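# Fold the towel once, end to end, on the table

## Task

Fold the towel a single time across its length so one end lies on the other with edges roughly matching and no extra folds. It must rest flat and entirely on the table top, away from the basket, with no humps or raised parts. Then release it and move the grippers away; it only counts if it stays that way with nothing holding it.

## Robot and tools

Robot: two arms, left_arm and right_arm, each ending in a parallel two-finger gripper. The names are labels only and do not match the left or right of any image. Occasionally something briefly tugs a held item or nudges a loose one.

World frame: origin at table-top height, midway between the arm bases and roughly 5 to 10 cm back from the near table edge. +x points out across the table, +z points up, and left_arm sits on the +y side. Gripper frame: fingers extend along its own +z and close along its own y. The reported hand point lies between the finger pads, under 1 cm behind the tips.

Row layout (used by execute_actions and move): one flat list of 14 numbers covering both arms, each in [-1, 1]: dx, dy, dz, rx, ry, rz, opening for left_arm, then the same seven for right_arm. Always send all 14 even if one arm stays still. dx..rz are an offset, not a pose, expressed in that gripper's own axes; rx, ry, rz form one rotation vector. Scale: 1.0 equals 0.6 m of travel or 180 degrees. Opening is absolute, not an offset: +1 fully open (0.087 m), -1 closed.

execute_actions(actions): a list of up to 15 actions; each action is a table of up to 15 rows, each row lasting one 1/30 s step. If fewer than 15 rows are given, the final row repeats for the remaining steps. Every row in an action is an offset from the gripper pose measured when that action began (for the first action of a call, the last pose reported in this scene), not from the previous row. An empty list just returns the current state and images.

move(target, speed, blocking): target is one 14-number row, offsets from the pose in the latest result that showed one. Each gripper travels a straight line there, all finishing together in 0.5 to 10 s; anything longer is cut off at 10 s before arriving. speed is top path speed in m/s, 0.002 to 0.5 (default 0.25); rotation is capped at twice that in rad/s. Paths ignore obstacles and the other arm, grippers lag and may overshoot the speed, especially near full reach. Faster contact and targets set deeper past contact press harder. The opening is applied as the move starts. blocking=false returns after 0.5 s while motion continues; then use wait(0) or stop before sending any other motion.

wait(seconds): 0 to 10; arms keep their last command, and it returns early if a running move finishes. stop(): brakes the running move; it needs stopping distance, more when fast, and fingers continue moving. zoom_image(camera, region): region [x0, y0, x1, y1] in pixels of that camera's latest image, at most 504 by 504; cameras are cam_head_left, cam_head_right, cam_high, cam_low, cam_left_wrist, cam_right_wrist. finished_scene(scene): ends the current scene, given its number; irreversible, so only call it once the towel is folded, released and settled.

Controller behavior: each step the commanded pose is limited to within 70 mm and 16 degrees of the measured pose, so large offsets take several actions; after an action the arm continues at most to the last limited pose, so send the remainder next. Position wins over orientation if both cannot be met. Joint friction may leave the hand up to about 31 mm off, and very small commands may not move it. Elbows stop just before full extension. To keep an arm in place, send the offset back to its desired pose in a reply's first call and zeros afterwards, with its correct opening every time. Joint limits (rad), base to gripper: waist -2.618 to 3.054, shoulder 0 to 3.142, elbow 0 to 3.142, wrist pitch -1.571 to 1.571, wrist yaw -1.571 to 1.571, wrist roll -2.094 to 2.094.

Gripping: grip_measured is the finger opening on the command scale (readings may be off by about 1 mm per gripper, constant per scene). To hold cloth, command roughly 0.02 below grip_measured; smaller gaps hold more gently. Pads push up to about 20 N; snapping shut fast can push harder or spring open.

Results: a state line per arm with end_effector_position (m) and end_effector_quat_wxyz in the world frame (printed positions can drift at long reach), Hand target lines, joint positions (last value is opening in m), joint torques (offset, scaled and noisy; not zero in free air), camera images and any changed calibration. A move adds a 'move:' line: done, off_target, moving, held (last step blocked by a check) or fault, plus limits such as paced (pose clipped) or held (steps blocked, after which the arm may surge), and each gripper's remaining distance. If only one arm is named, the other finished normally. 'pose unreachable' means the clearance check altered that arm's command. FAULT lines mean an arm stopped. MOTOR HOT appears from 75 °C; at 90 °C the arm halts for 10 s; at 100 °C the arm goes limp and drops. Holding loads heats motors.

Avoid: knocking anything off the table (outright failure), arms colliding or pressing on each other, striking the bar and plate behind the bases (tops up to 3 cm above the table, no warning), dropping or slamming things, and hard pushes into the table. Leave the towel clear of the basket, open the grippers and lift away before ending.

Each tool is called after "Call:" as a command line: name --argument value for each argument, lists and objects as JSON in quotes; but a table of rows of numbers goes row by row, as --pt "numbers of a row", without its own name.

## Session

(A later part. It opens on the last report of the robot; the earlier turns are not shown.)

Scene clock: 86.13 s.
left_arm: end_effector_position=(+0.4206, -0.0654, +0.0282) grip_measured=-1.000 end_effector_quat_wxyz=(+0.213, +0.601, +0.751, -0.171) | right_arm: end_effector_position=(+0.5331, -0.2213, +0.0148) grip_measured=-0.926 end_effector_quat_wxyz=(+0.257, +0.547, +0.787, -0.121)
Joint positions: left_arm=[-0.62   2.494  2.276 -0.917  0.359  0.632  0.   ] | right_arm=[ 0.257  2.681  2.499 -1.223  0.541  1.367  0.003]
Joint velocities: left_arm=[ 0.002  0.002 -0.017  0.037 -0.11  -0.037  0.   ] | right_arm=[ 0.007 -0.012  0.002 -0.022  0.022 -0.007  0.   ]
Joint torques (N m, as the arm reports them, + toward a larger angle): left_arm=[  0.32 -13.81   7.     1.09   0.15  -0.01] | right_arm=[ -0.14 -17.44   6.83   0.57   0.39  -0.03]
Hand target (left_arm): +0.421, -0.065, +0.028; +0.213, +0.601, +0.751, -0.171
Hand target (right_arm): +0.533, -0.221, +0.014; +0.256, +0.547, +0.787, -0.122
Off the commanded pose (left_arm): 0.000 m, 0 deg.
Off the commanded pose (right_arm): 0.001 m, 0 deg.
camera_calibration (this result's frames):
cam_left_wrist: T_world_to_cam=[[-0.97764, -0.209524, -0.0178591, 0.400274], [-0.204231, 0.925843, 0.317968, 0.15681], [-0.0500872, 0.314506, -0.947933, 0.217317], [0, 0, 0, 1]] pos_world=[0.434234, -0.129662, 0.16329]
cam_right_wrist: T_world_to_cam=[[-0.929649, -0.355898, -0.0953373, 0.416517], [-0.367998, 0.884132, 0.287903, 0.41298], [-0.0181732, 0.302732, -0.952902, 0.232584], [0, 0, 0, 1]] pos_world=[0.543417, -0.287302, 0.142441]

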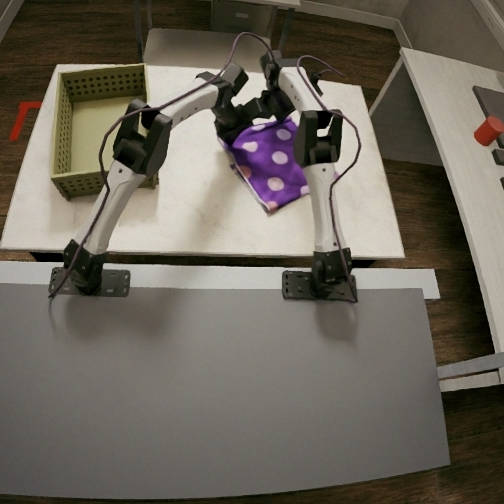

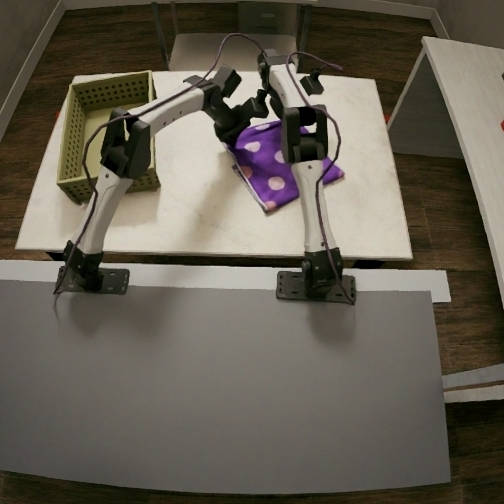

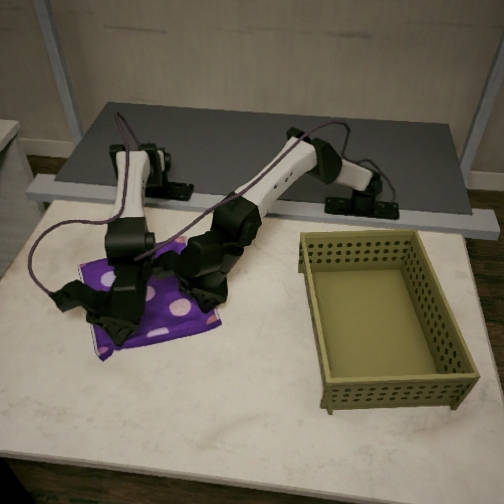

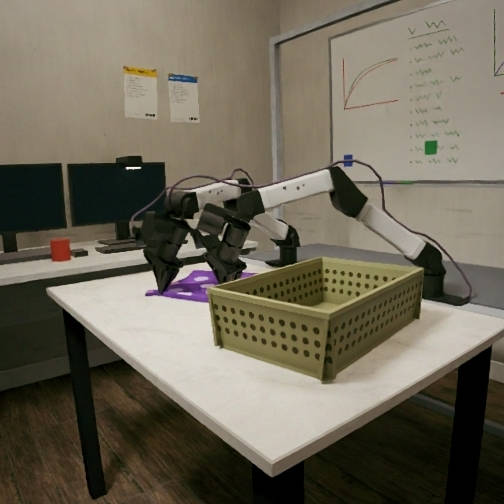

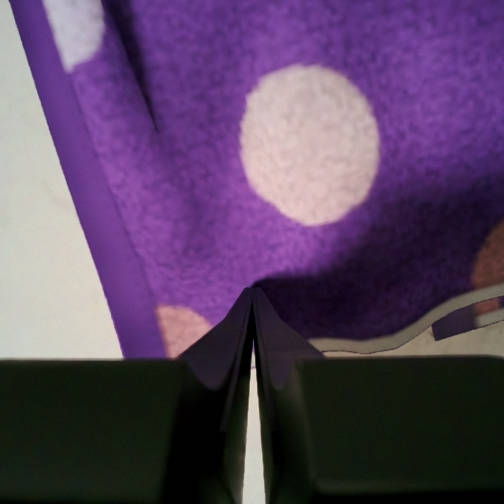

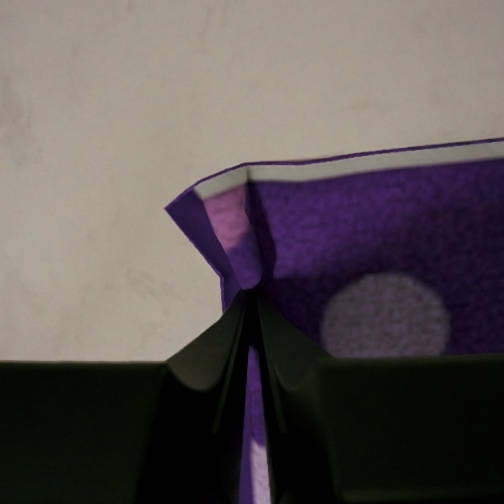

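Call:
move --target '[-0.07,0.03,-0.05,0,0,0,0,-0.03,-0.02,-0.05,-0.05,0,0,-1]' --speed 0.08

Call:
move --target '[0.0,0.04,0.0,0,0,0,0,0,0,0,0,0,0,-1]' --speed 0.08

Scene clock: 88.17 s.
left_arm: end_effector_position=(+0.4367, -0.0768, +0.0673) grip_measured=+0.000 end_effector_quat_wxyz=(+0.228, +0.598, +0.750, -0.170) | right_arm: end_effector_position=(+0.5163, -0.2299, +0.0428) grip_measured=-0.928 end_effector_quat_wxyz=(+0.292, +0.531, +0.792, -0.069)
Joint positions: left_arm=[-0.619  2.716  2.853 -1.24   0.357  0.624  0.044] | right_arm=[ 0.236  2.358  1.994 -0.883  0.503  1.275  0.003]
Joint velocities: left_arm=[-0.002 -0.007 -0.007 -0.037  0.022 -0.066  0.001] | right_arm=[ 0.002 -0.002  0.002 -0.007 -0.066 -0.022  0.001]
Joint torques (N m, as the arm reports them, + toward a larger angle): left_arm=[  0.4  -14.15   8.77   1.23   0.12  -0.01] | right_arm=[  0.27 -17.61   5.62   1.03   0.3   -0.16]
Hand target (left_arm): +0.441, -0.080, +0.075; +0.242, +0.596, +0.747, -0.170
Hand target (right_arm): +0.518, -0.226, +0.048; +0.299, +0.525, +0.795, -0.059
Off the commanded pose (left_arm): 0.011 m, 2 deg.
Off the commanded pose (right_arm): 0.007 m, 2 deg.
elbow stopped short (left arm): the move would have taken joint 3 (elbow) straighter than the controller allows; a more bent joint 3 avoids this.
move: off_target (left_arm)
camera_calibration (this result's frames):
cam_left_wrist: T_world_to_cam=[[-0.975182, -0.218457, -0.0359962, 0.413823], [-0.219182, 0.929591, 0.296344, 0.166409], [-0.0312766, 0.296879, -0.954403, 0.249645], [0, 0, 0, 1]] pos_world=[0.447835, -0.138404, 0.203843]
cam_right_wrist: T_world_to_cam=[[-0.888078, -0.410769, -0.206363, 0.37116], [-0.455579, 0.84638, 0.275842, 0.443446], [0.0613542, 0.338984, -0.93879, 0.228273], [0, 0, 0, 1]] pos_world=[0.517639, -0.300244, 0.168573]

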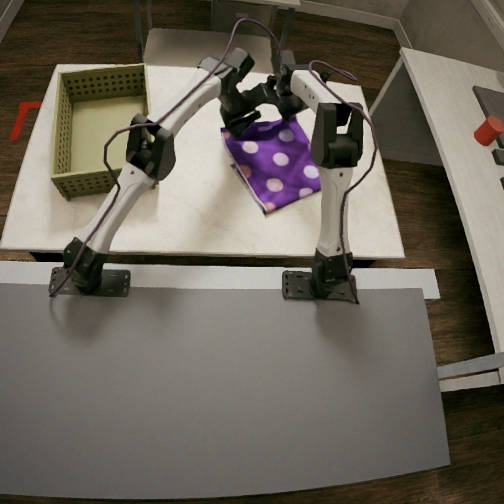

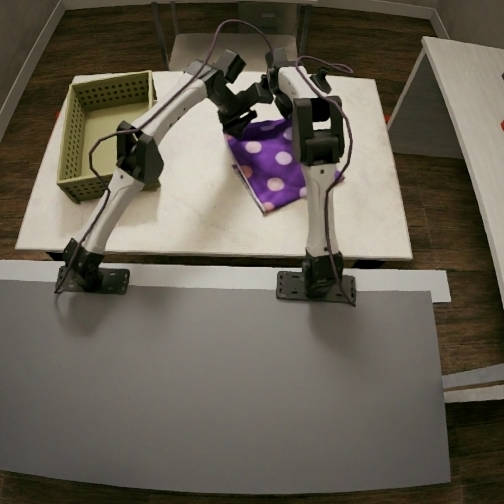

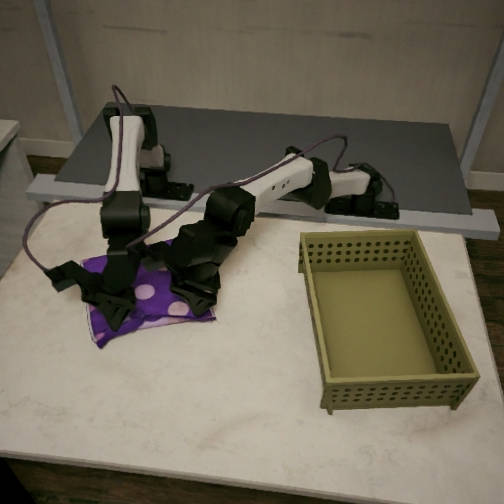

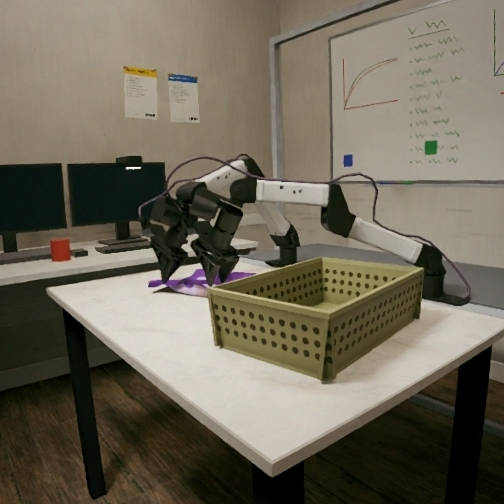

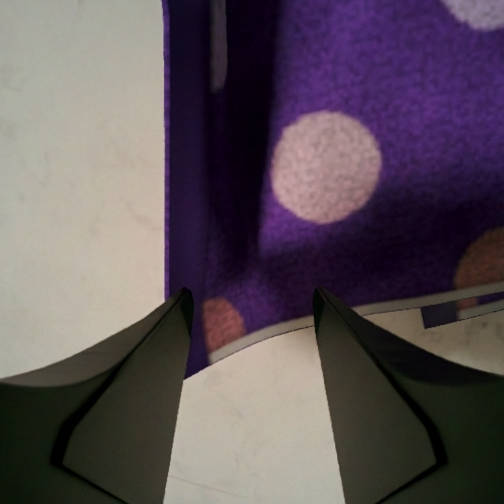

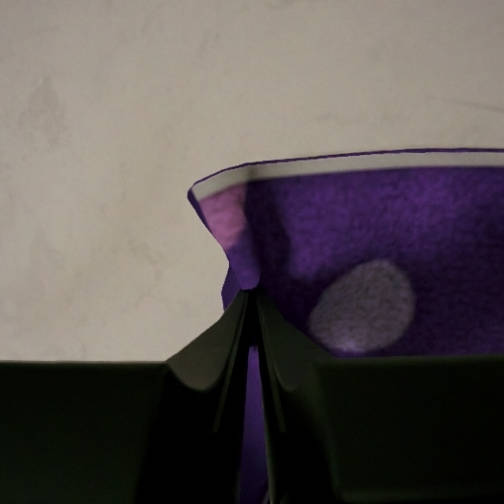

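Scene clock: 89.03 s.
left_arm: end_effector_position=(+0.4525, -0.0678, +0.0621) grip_measured=+0.000 end_effector_quat_wxyz=(+0.238, +0.592, +0.752, -0.166) | right_arm: end_effector_position=(+0.5164, -0.2299, +0.0428) grip_measured=-0.928 end_effector_quat_wxyz=(+0.292, +0.531, +0.792, -0.069)
Joint positions: left_arm=[-0.59   2.731  2.853 -1.211  0.359  0.635  0.044] | right_arm=[ 0.236  2.358  1.994 -0.883  0.503  1.275  0.003]
Joint velocities: left_arm=[ 0.017  0.007 -0.002 -0.037  0.051  0.007 -0.001] | right_arm=[-0.007 -0.017 -0.012 -0.066  0.022  0.007 -0.001]
Joint torques (N m, as the arm reports them, + toward a larger angle): left_arm=[  0.67 -14.02   8.63   1.32   0.25   0.03] | right_arm=[ -0.13 -15.84   7.12   0.82   0.36  -0.03]
Hand target (left_arm): +0.459, -0.071, +0.068; +0.255, +0.592, +0.746, -0.168
Hand target (right_arm): +0.516, -0.230, +0.043; +0.292, +0.531, +0.792, -0.069
Off the commanded pose (left_arm): 0.010 m, 1 deg.
Off the commanded pose (right_arm): 0.000 m, 0 deg.
elbow stopped short (left arm): the move would have taken joint 3 (elbow) straighter than the controller allows; a more bent joint 3 avoids this.
move: done
camera_calibration (this result's frames):
cam_left_wrist: T_world_to_cam=[[-0.970492, -0.235757, -0.050631, 0.428681], [-0.240304, 0.928205, 0.284058, 0.173313], [-0.0199728, 0.287843, -0.957469, 0.236938], [0, 0, 0, 1]] pos_world=[0.462411, -0.128006, 0.199335]
cam_right_wrist: T_world_to_cam=[[-0.888001, -0.410755, -0.206725, 0.37123], [-0.455683, 0.84636, 0.275731, 0.443518], [0.0617058, 0.33905, -0.938743, 0.22812], [0, 0, 0, 1]] pos_world=[0.51768, -0.300236, 0.168597]

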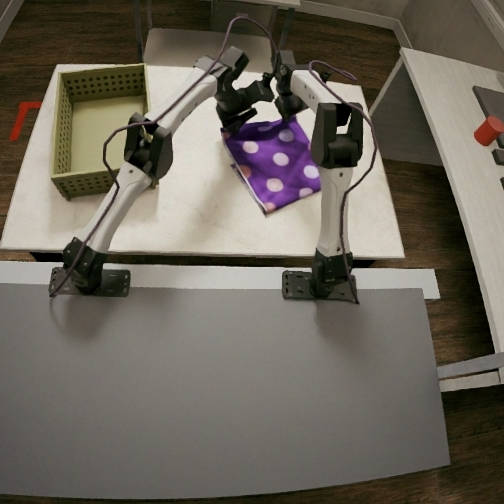

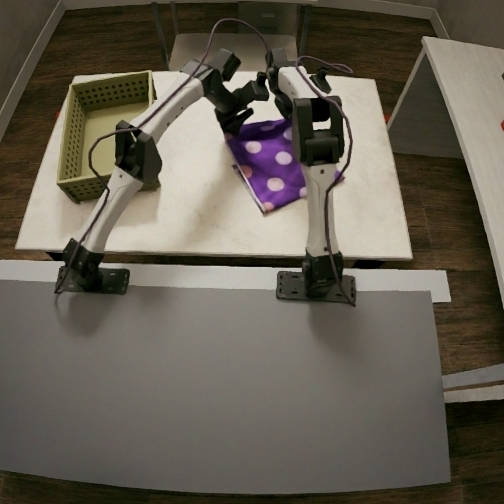

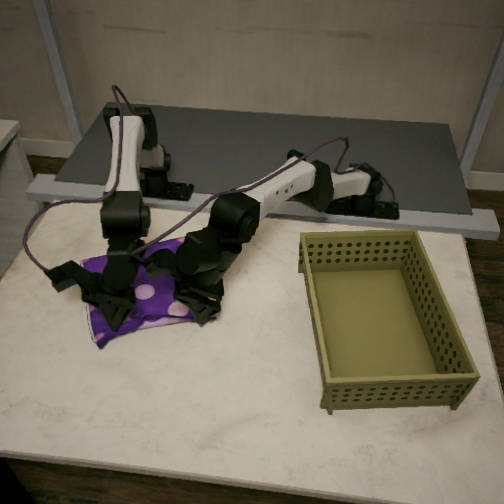

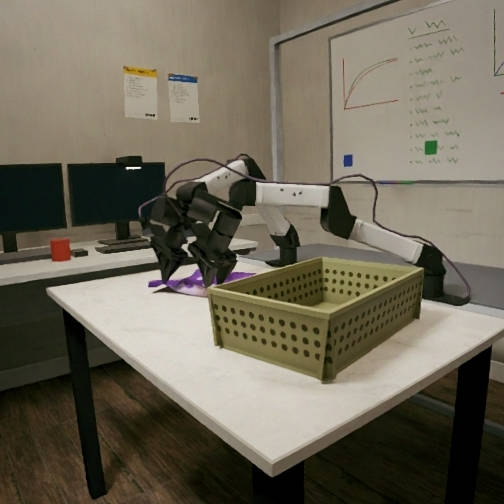

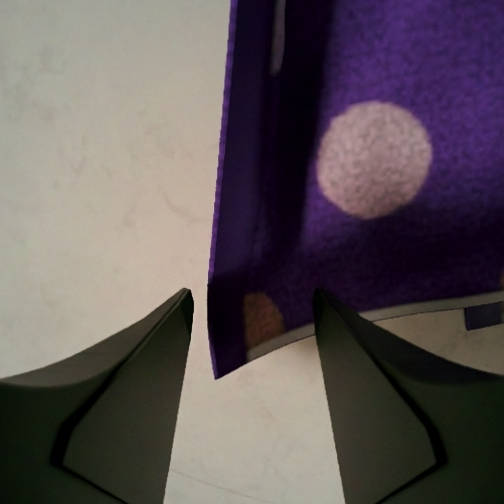

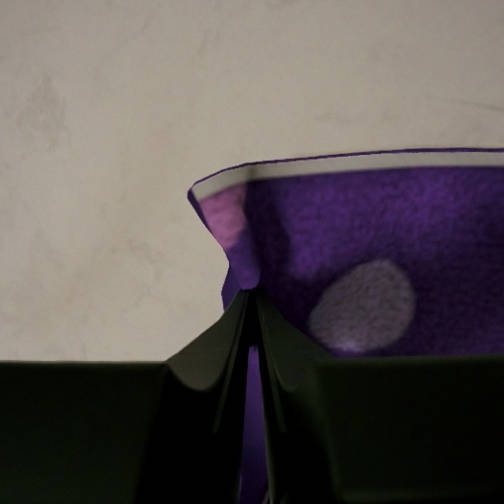

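Call:
move --target '[0.06,0.005,0.06,0,0,0,0,0,0,0,0,0,0,-1]' --speed 0.06

Call:
execute_actions --actions '[[[0.02,0,0.02,0,0,0,-0.4,0,0,0,0,0,0,-1]],[[0.02,0,0.02,0,0,0,-0.7,0,0,0,0,0,0,-1]],[[0.02,0,0.02,0,0,0,-0.9,0,0,0,0,0,0,-1]],[[0,0,0,0,0,0,-1,0,0,0,0,0,0,-1]]]'

Scene clock: 91.00 s.
left_arm: end_effector_position=(+0.4547, -0.0667, +0.0294) grip_measured=+0.000 end_effector_quat_wxyz=(+0.251, +0.594, +0.744, -0.174) | right_arm: end_effector_position=(+0.5164, -0.2299, +0.0428) grip_measured=-0.928 end_effector_quat_wxyz=(+0.292, +0.531, +0.792, -0.069)
Joint positions: left_arm=[-0.581  2.567  2.39  -0.888  0.382  0.648  0.044] | right_arm=[ 0.236  2.358  1.994 -0.883  0.503  1.275  0.003]
Joint velocities: left_arm=[ 0.012 -0.002 -0.012  0.022  0.051 -0.051 -0.001] | right_arm=[ 0.007  0.012 -0.002  0.022 -0.081 -0.066  0.001]
Joint torques (N m, as the arm reports them, + toward a larger angle): left_arm=[  1.1  -13.82   4.14   1.37   0.03   0.03] | right_arm=[ -0.14 -15.81   7.14   0.83   0.35  -0.04]
Hand target (left_arm): +0.455, -0.057, +0.013; +0.237, +0.592, +0.752, -0.166
Hand target (right_arm): +0.516, -0.230, +0.043; +0.292, +0.531, +0.792, -0.069
Off the commanded pose (left_arm): 0.020 m, 2 deg.
Off the commanded pose (right_arm): 0.000 m, 0 deg.
move: off_target (left_arm)
camera_calibration (this result's frames):
cam_left_wrist: T_world_to_cam=[[-0.972604, -0.225009, -0.0584084, 0.431238], [-0.232453, 0.938577, 0.255027, 0.180109], [-0.00256285, 0.261618, -0.965168, 0.195942], [0, 0, 0, 1]] pos_world=[0.461793, -0.123275, 0.168372]
cam_right_wrist: T_world_to_cam=[[-0.888001, -0.410755, -0.206725, 0.37123], [-0.455683, 0.84636, 0.275731, 0.443518], [0.0617058, 0.33905, -0.938743, 0.22812], [0, 0, 0, 1]] pos_world=[0.51768, -0.300236, 0.168597]

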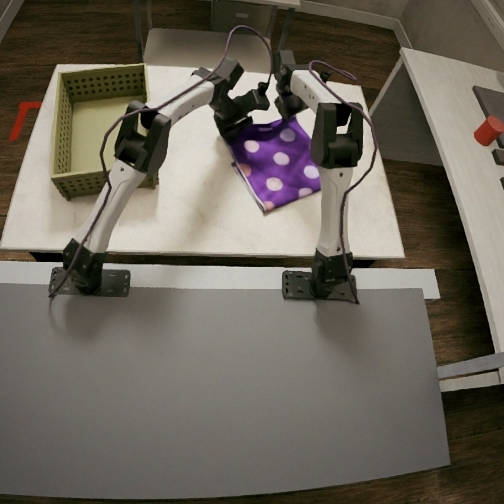

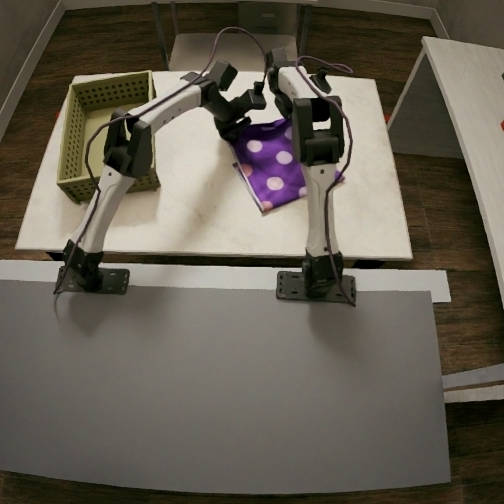

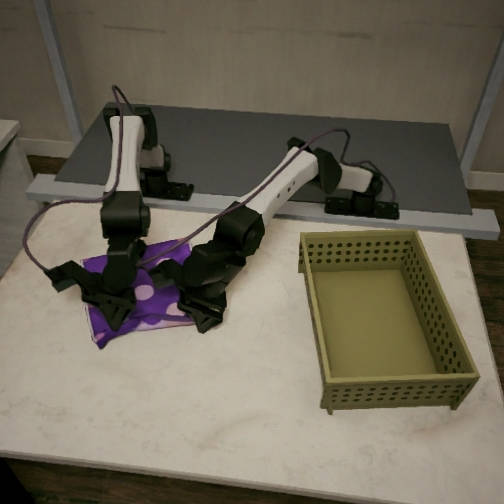

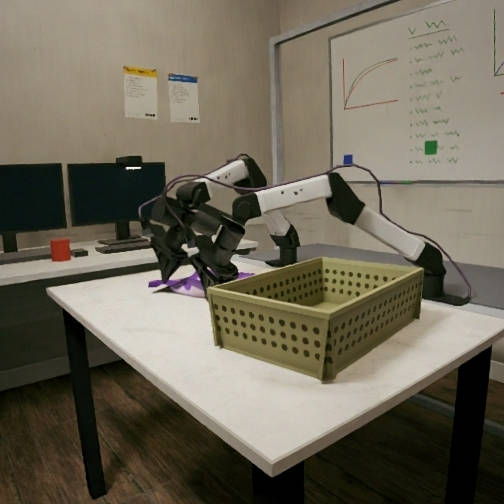

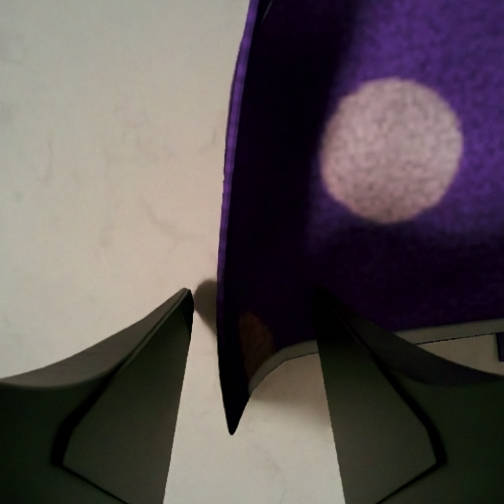

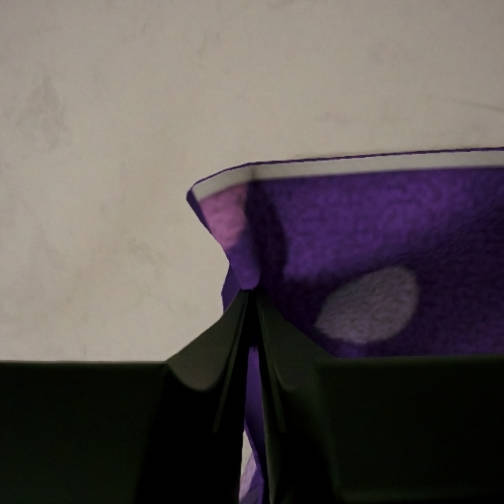

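Scene clock: 93.00 s.
left_arm: end_effector_position=(+0.4655, -0.0823, +0.0317) grip_measured=-0.978 end_effector_quat_wxyz=(+0.300, +0.597, +0.720, -0.189) | right_arm: end_effector_position=(+0.5164, -0.2299, +0.0428) grip_measured=-0.929 end_effector_quat_wxyz=(+0.292, +0.531, +0.792, -0.069)
Joint positions: left_arm=[-0.581  2.528  2.276 -0.708  0.424  0.649  0.001] | right_arm=[ 0.236  2.358  1.994 -0.883  0.503  1.275  0.003]
Joint velocities: left_arm=[-0.012 -0.027 -0.012  0.051  0.007 -0.022  0.   ] | right_arm=[-0.007 -0.007  0.007  0.007  0.051 -0.007  0.002]
Joint torques (N m, as the arm reports them, + toward a larger angle): left_arm=[  0.26 -13.96   7.07   1.3    0.1    0.02] | right_arm=[ -0.12 -15.85   7.14   0.83   0.35  -0.04]
Hand target (left_arm): +0.466, -0.081, +0.031; +0.299, +0.596, +0.721, -0.186
Hand target (right_arm): +0.516, -0.230, +0.043; +0.292, +0.531, +0.792, -0.069
Off the commanded pose (left_arm): 0.001 m, 0 deg.
Off the commanded pose (right_arm): 0.000 m, 0 deg.
camera_calibration (this result's frames):
cam_left_wrist: T_world_to_cam=[[-0.971928, -0.210163, -0.105774, 0.440777], [-0.224892, 0.961952, 0.155154, 0.198245], [0.0691415, 0.174586, -0.982211, 0.162313], [0, 0, 0, 1]] pos_world=[0.461764, -0.126405, 0.17529]
cam_right_wrist: T_world_to_cam=[[-0.888001, -0.410755, -0.206725, 0.37123], [-0.455683, 0.84636, 0.275731, 0.443518], [0.0617058, 0.33905, -0.938743, 0.22812], [0, 0, 0, 1]] pos_world=[0.51768, -0.300236, 0.168597]

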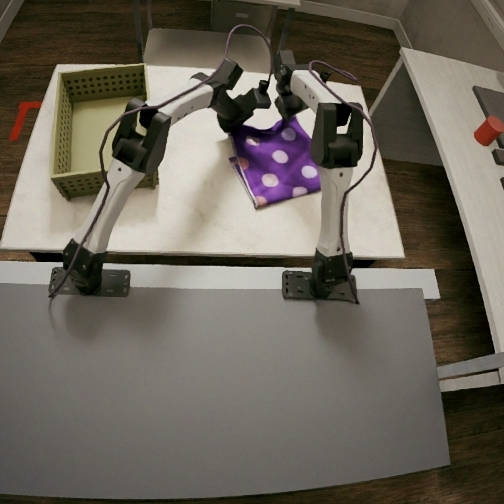

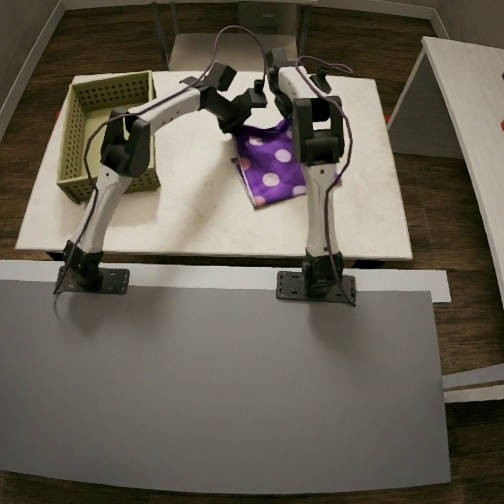

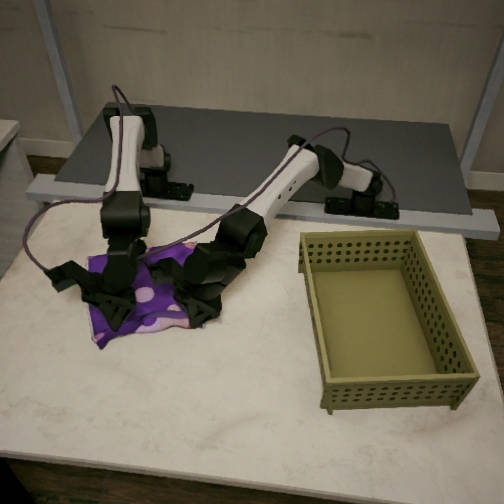

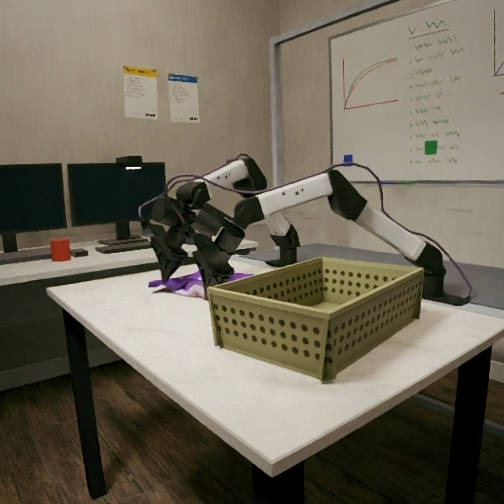

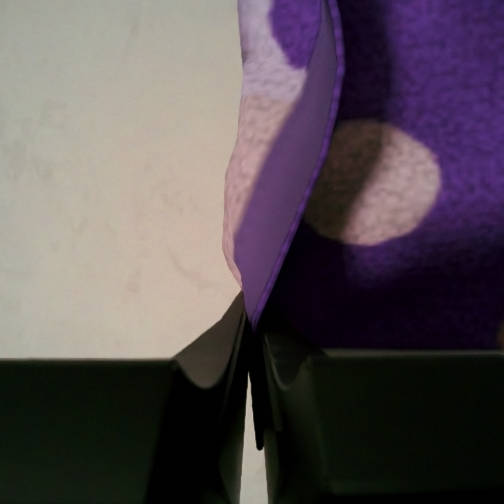

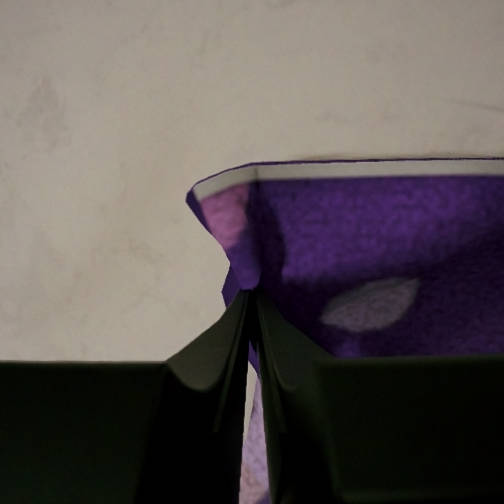

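Call:
move --target '[-0.143,-0.372,-0.297,0,0.05,0,-1,-0.088,-0.328,-0.322,0,0,0,-1]' --speed 0.12

Scene clock: 96.93 s.
left_arm: end_effector_position=(+0.2211, -0.0876, +0.1899) grip_measured=-0.983 end_effector_quat_wxyz=(+0.234, +0.613, +0.740, -0.150) | right_arm: end_effector_position=(+0.2852, -0.2710, +0.1889) grip_measured=-0.929 end_effector_quat_wxyz=(+0.292, +0.532, +0.793, -0.060)
Joint positions: left_arm=[-0.996  1.903  1.96  -1.076  0.139  0.33   0.001] | right_arm=[ 0.236  1.407  1.358 -1.187  0.491  1.275  0.003]
Joint velocities: left_arm=[ 0.002  0.002  0.022  0.007 -0.007  0.022  0.001] | right_arm=[-0.027 -0.017 -0.007 -0.007 -0.037  0.022 -0.   ]
Joint torques (N m, as the arm reports them, + toward a larger angle): left_arm=[  0.16 -10.98   8.77   0.98  -0.16  -0.06] | right_arm=[-0.17 -7.04  5.54  0.81  0.5  -0.05]
Hand target (left_arm): +0.220, -0.082, +0.203; +0.242, +0.609, +0.742, -0.145
Hand target (right_arm): +0.280, -0.274, +0.187; +0.292, +0.531, +0.792, -0.068
Off the commanded pose (left_arm): 0.013 m, 1 deg.
Off the commanded pose (right_arm): 0.006 m, 1 deg.
move: off_target (left_arm)
camera_calibration (this result's frames):
cam_left_wrist: T_world_to_cam=[[-0.97731, -0.194781, -0.0832229, 0.217159], [-0.211165, 0.926704, 0.310853, 0.088131], [0.0165749, 0.321373, -0.946808, 0.353264], [0, 0, 0, 1]] pos_world=[0.224986, -0.152902, 0.32515]
cam_right_wrist: T_world_to_cam=[[-0.884265, -0.411761, -0.220294, 0.180454], [-0.461899, 0.840641, 0.282794, 0.331581], [0.0687447, 0.351818, -0.933541, 0.393937], [0, 0, 0, 1]] pos_world=[0.285645, -0.343031, 0.31374]

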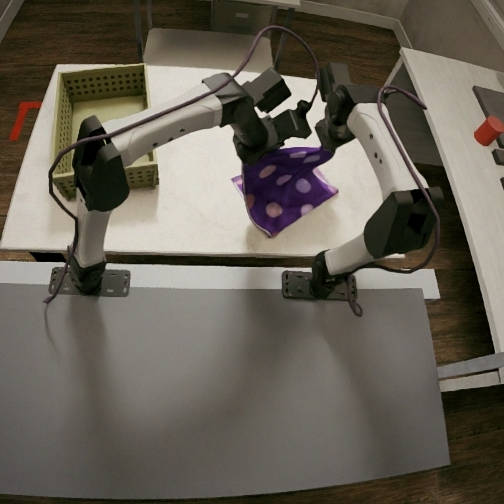

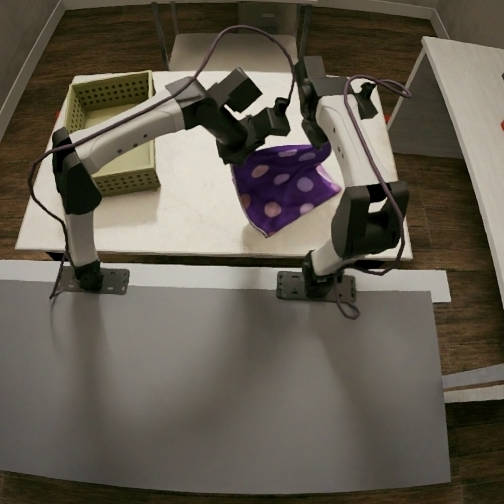

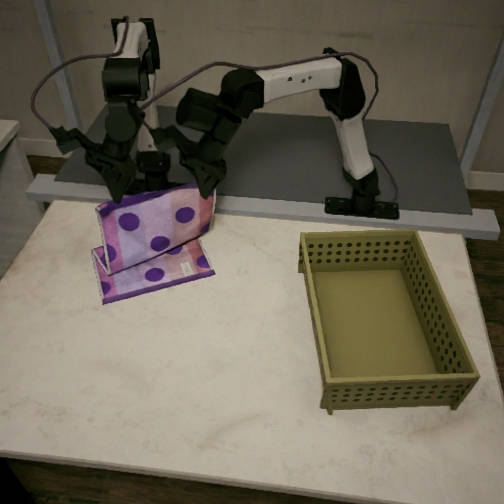

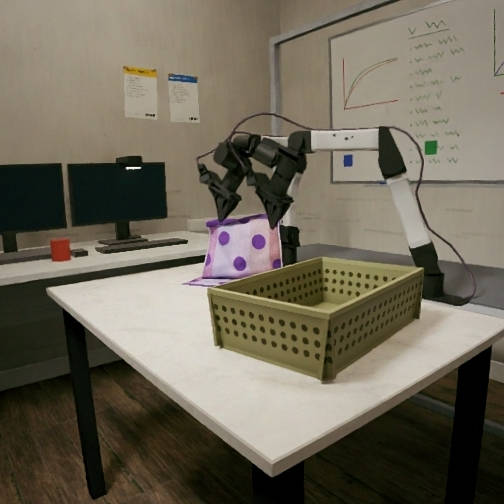

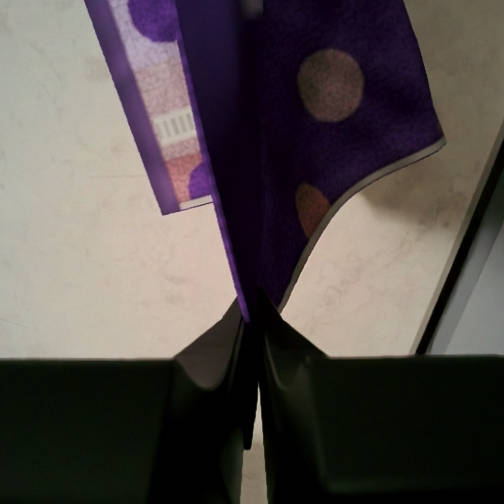

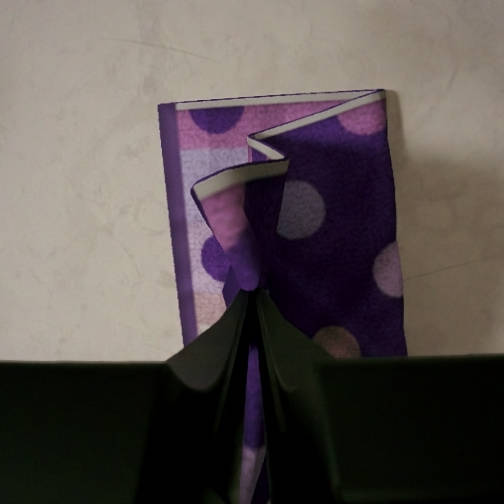

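Call:
move --target '[-0.225,-0.068,-0.398,0,-0.1,0,-1,-0.217,-0.015,-0.39,-0.12,0,0,-1]' --speed 0.12

Scene clock: 100.80 s.
left_arm: end_effector_position=(+0.1681, -0.0921, +0.4368) grip_measured=-0.983 end_effector_quat_wxyz=(+0.453, +0.536, +0.648, -0.295) | right_arm: end_effector_position=(+0.2217, -0.2764, +0.4423) grip_measured=-0.930 end_effector_quat_wxyz=(+0.454, +0.442, +0.759, +0.152)
Joint positions: left_arm=[-1.081  1.935  2.857 -1.351  0.159  0.178  0.001] | right_arm=[ 0.05   1.333  2.288 -1.569  0.173  0.959  0.003]
Joint velocities: left_arm=[ 0.002 -0.012 -0.007  0.066 -0.11   0.037  0.   ] | right_arm=[-0.012  0.002 -0.002  0.037  0.007 -0.051  0.   ]
Joint torques (N m, as the arm reports them, + toward a larger angle): left_arm=[-0.09 -9.33  5.88  2.02  0.09 -0.03] | right_arm=[-1.55 -2.07  5.11  1.65  0.33 -0.23]
Hand target (left_arm): +0.160, -0.084, +0.457; +0.474, +0.529, +0.632, -0.310
Hand target (right_arm): +0.218, -0.284, +0.447; +0.466, +0.442, +0.753, +0.141
Off the commanded pose (left_arm): 0.025 m, 15 deg.
Off the commanded pose (right_arm): 0.011 m, 12 deg.
elbow stopped short (left arm): the move would have taken joint 3 (elbow) straighter than the controller allows; a more bent joint 3 avoids this.
joint sent to its limit (right arm) — the command would take joint 4 (wrist pitch) past its lower limit, so that joint was sent only as far as its limit.
move: off_target (left_arm, right_arm)
camera_calibration (this result's frames):
cam_left_wrist: T_world_to_cam=[[-0.959609, -0.252757, -0.123552, 0.194298], [-0.214666, 0.941677, -0.259158, 0.255326], [0.18185, -0.222168, -0.9579, 0.516327], [0, 0, 0, 1]] pos_world=[0.147366, -0.0766126, 0.584765]
cam_right_wrist: T_world_to_cam=[[-0.53905, -0.549184, -0.63861, 0.24843], [-0.745732, 0.663651, 0.058754, 0.348198], [0.391547, 0.507903, -0.767285, 0.534792], [0, 0, 0, 1]] pos_world=[0.184183, -0.366271, 0.548529]

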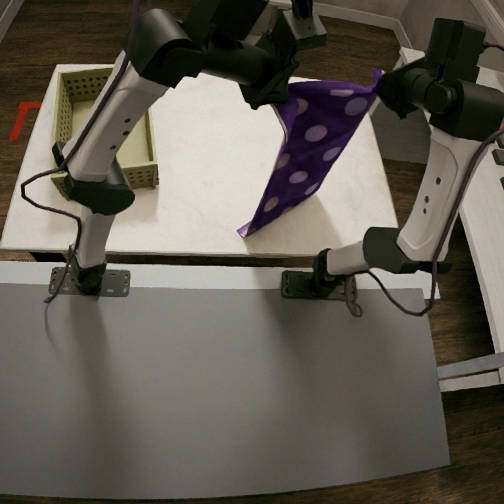

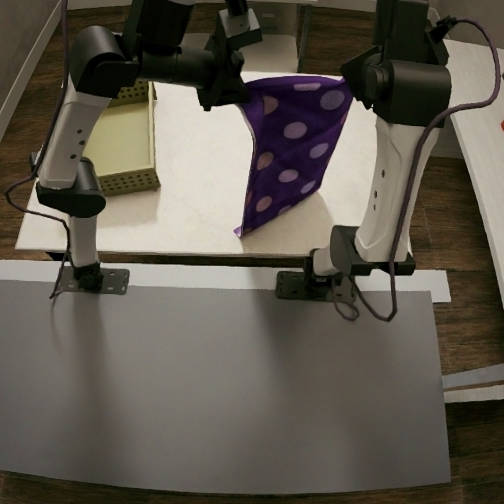

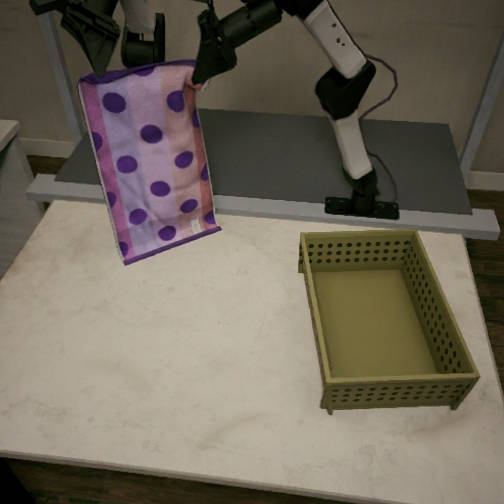

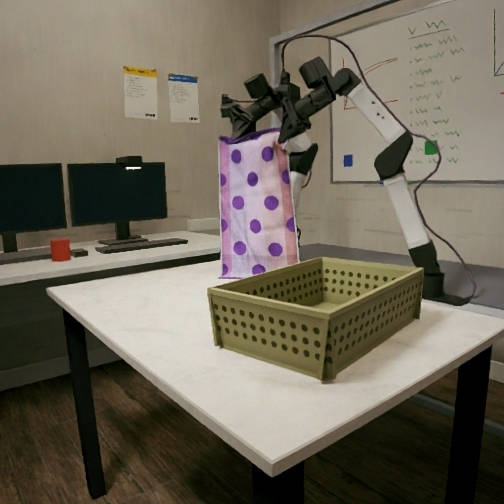

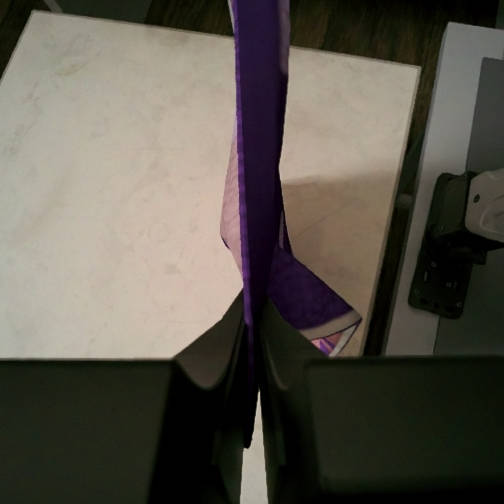

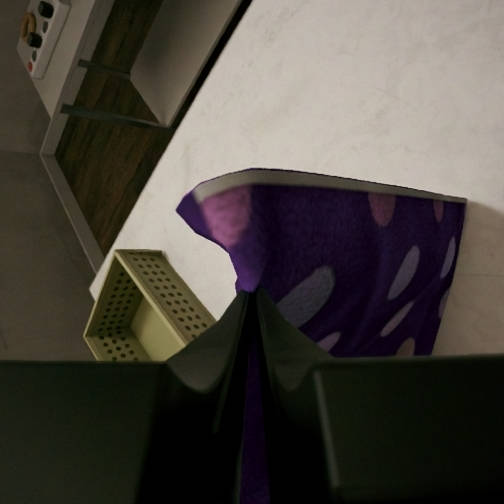

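Call:
move --target '[0.107,0.23,-0.015,0,0,0,-1,0.072,0.14,0.21,0,0,0,-1]' --speed 0.1

Scene clock: 103.50 s.
left_arm: end_effector_position=(+0.2930, -0.0283, +0.3983) grip_measured=-0.983 end_effector_quat_wxyz=(+0.452, +0.539, +0.648, -0.293) | right_arm: end_effector_position=(+0.3534, -0.2094, +0.3977) grip_measured=-0.930 end_effector_quat_wxyz=(+0.434, +0.433, +0.774, +0.162)
Joint positions: left_arm=[-0.622  1.813  2.418 -1.121  0.568  0.407  0.001] | right_arm=[ 0.285  1.587  2.177 -1.268  0.313  1.1    0.003]
Joint velocities: left_arm=[ 0.007  0.007 -0.012 -0.007  0.051  0.037 -0.001] | right_arm=[-0.007  0.007  0.007  0.007  0.007 -0.081 -0.001]
Joint torques (N m, as the arm reports them, + toward a larger angle): left_arm=[ 1.35 -8.63  4.06  1.81  0.15  0.04] | right_arm=[-0.06 -5.27  7.12  1.78  0.74 -0.04]
Hand target (left_arm): +0.295, -0.025, +0.398; +0.454, +0.538, +0.648, -0.292
Hand target (right_arm): +0.361, -0.216, +0.404; +0.454, +0.441, +0.759, +0.152
Off the commanded pose (left_arm): 0.008 m, 0 deg.
Off the commanded pose (right_arm): 0.012 m, 3 deg.
move: off_target (right_arm)
camera_calibration (this result's frames):
cam_left_wrist: T_world_to_cam=[[-0.959691, -0.250164, -0.128105, 0.327496], [-0.212181, 0.943782, -0.253484, 0.209113], [0.184315, -0.216085, -0.95882, 0.470721], [0, 0, 0, 1]] pos_world=[0.271903, -0.0137134, 0.546297]
cam_right_wrist: T_world_to_cam=[[-0.5371, -0.55863, -0.632025, 0.322393], [-0.770006, 0.630625, 0.0969645, 0.39101], [0.344404, 0.538743, -0.768857, 0.438697], [0, 0, 0, 1]] pos_world=[0.323149, -0.302828, 0.503142]

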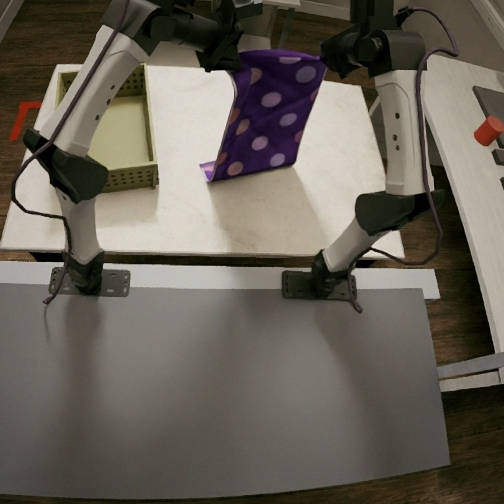

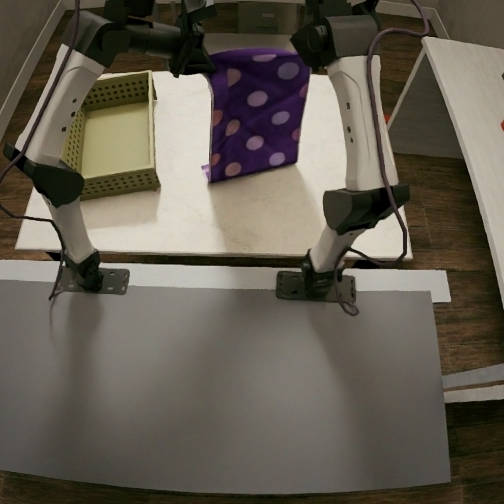

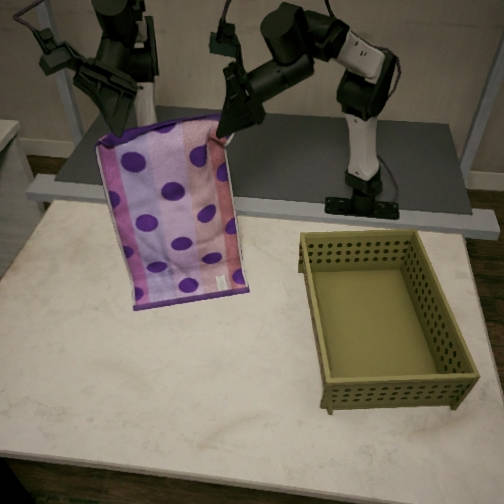

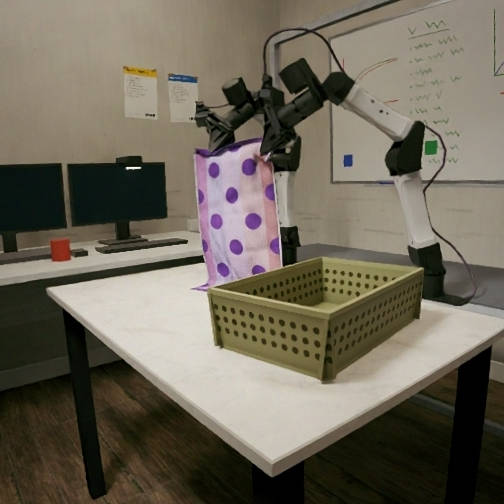

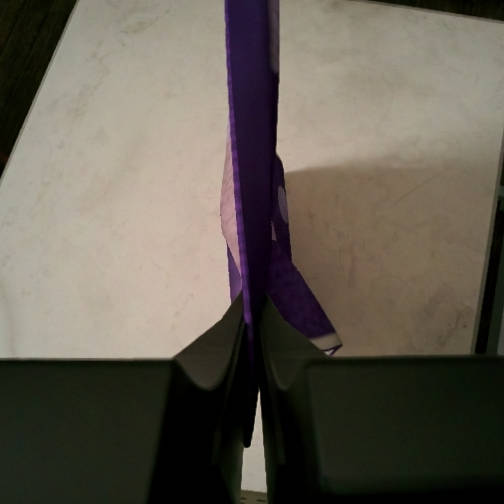

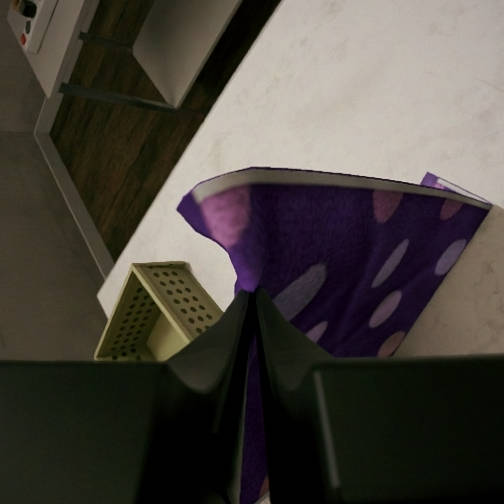

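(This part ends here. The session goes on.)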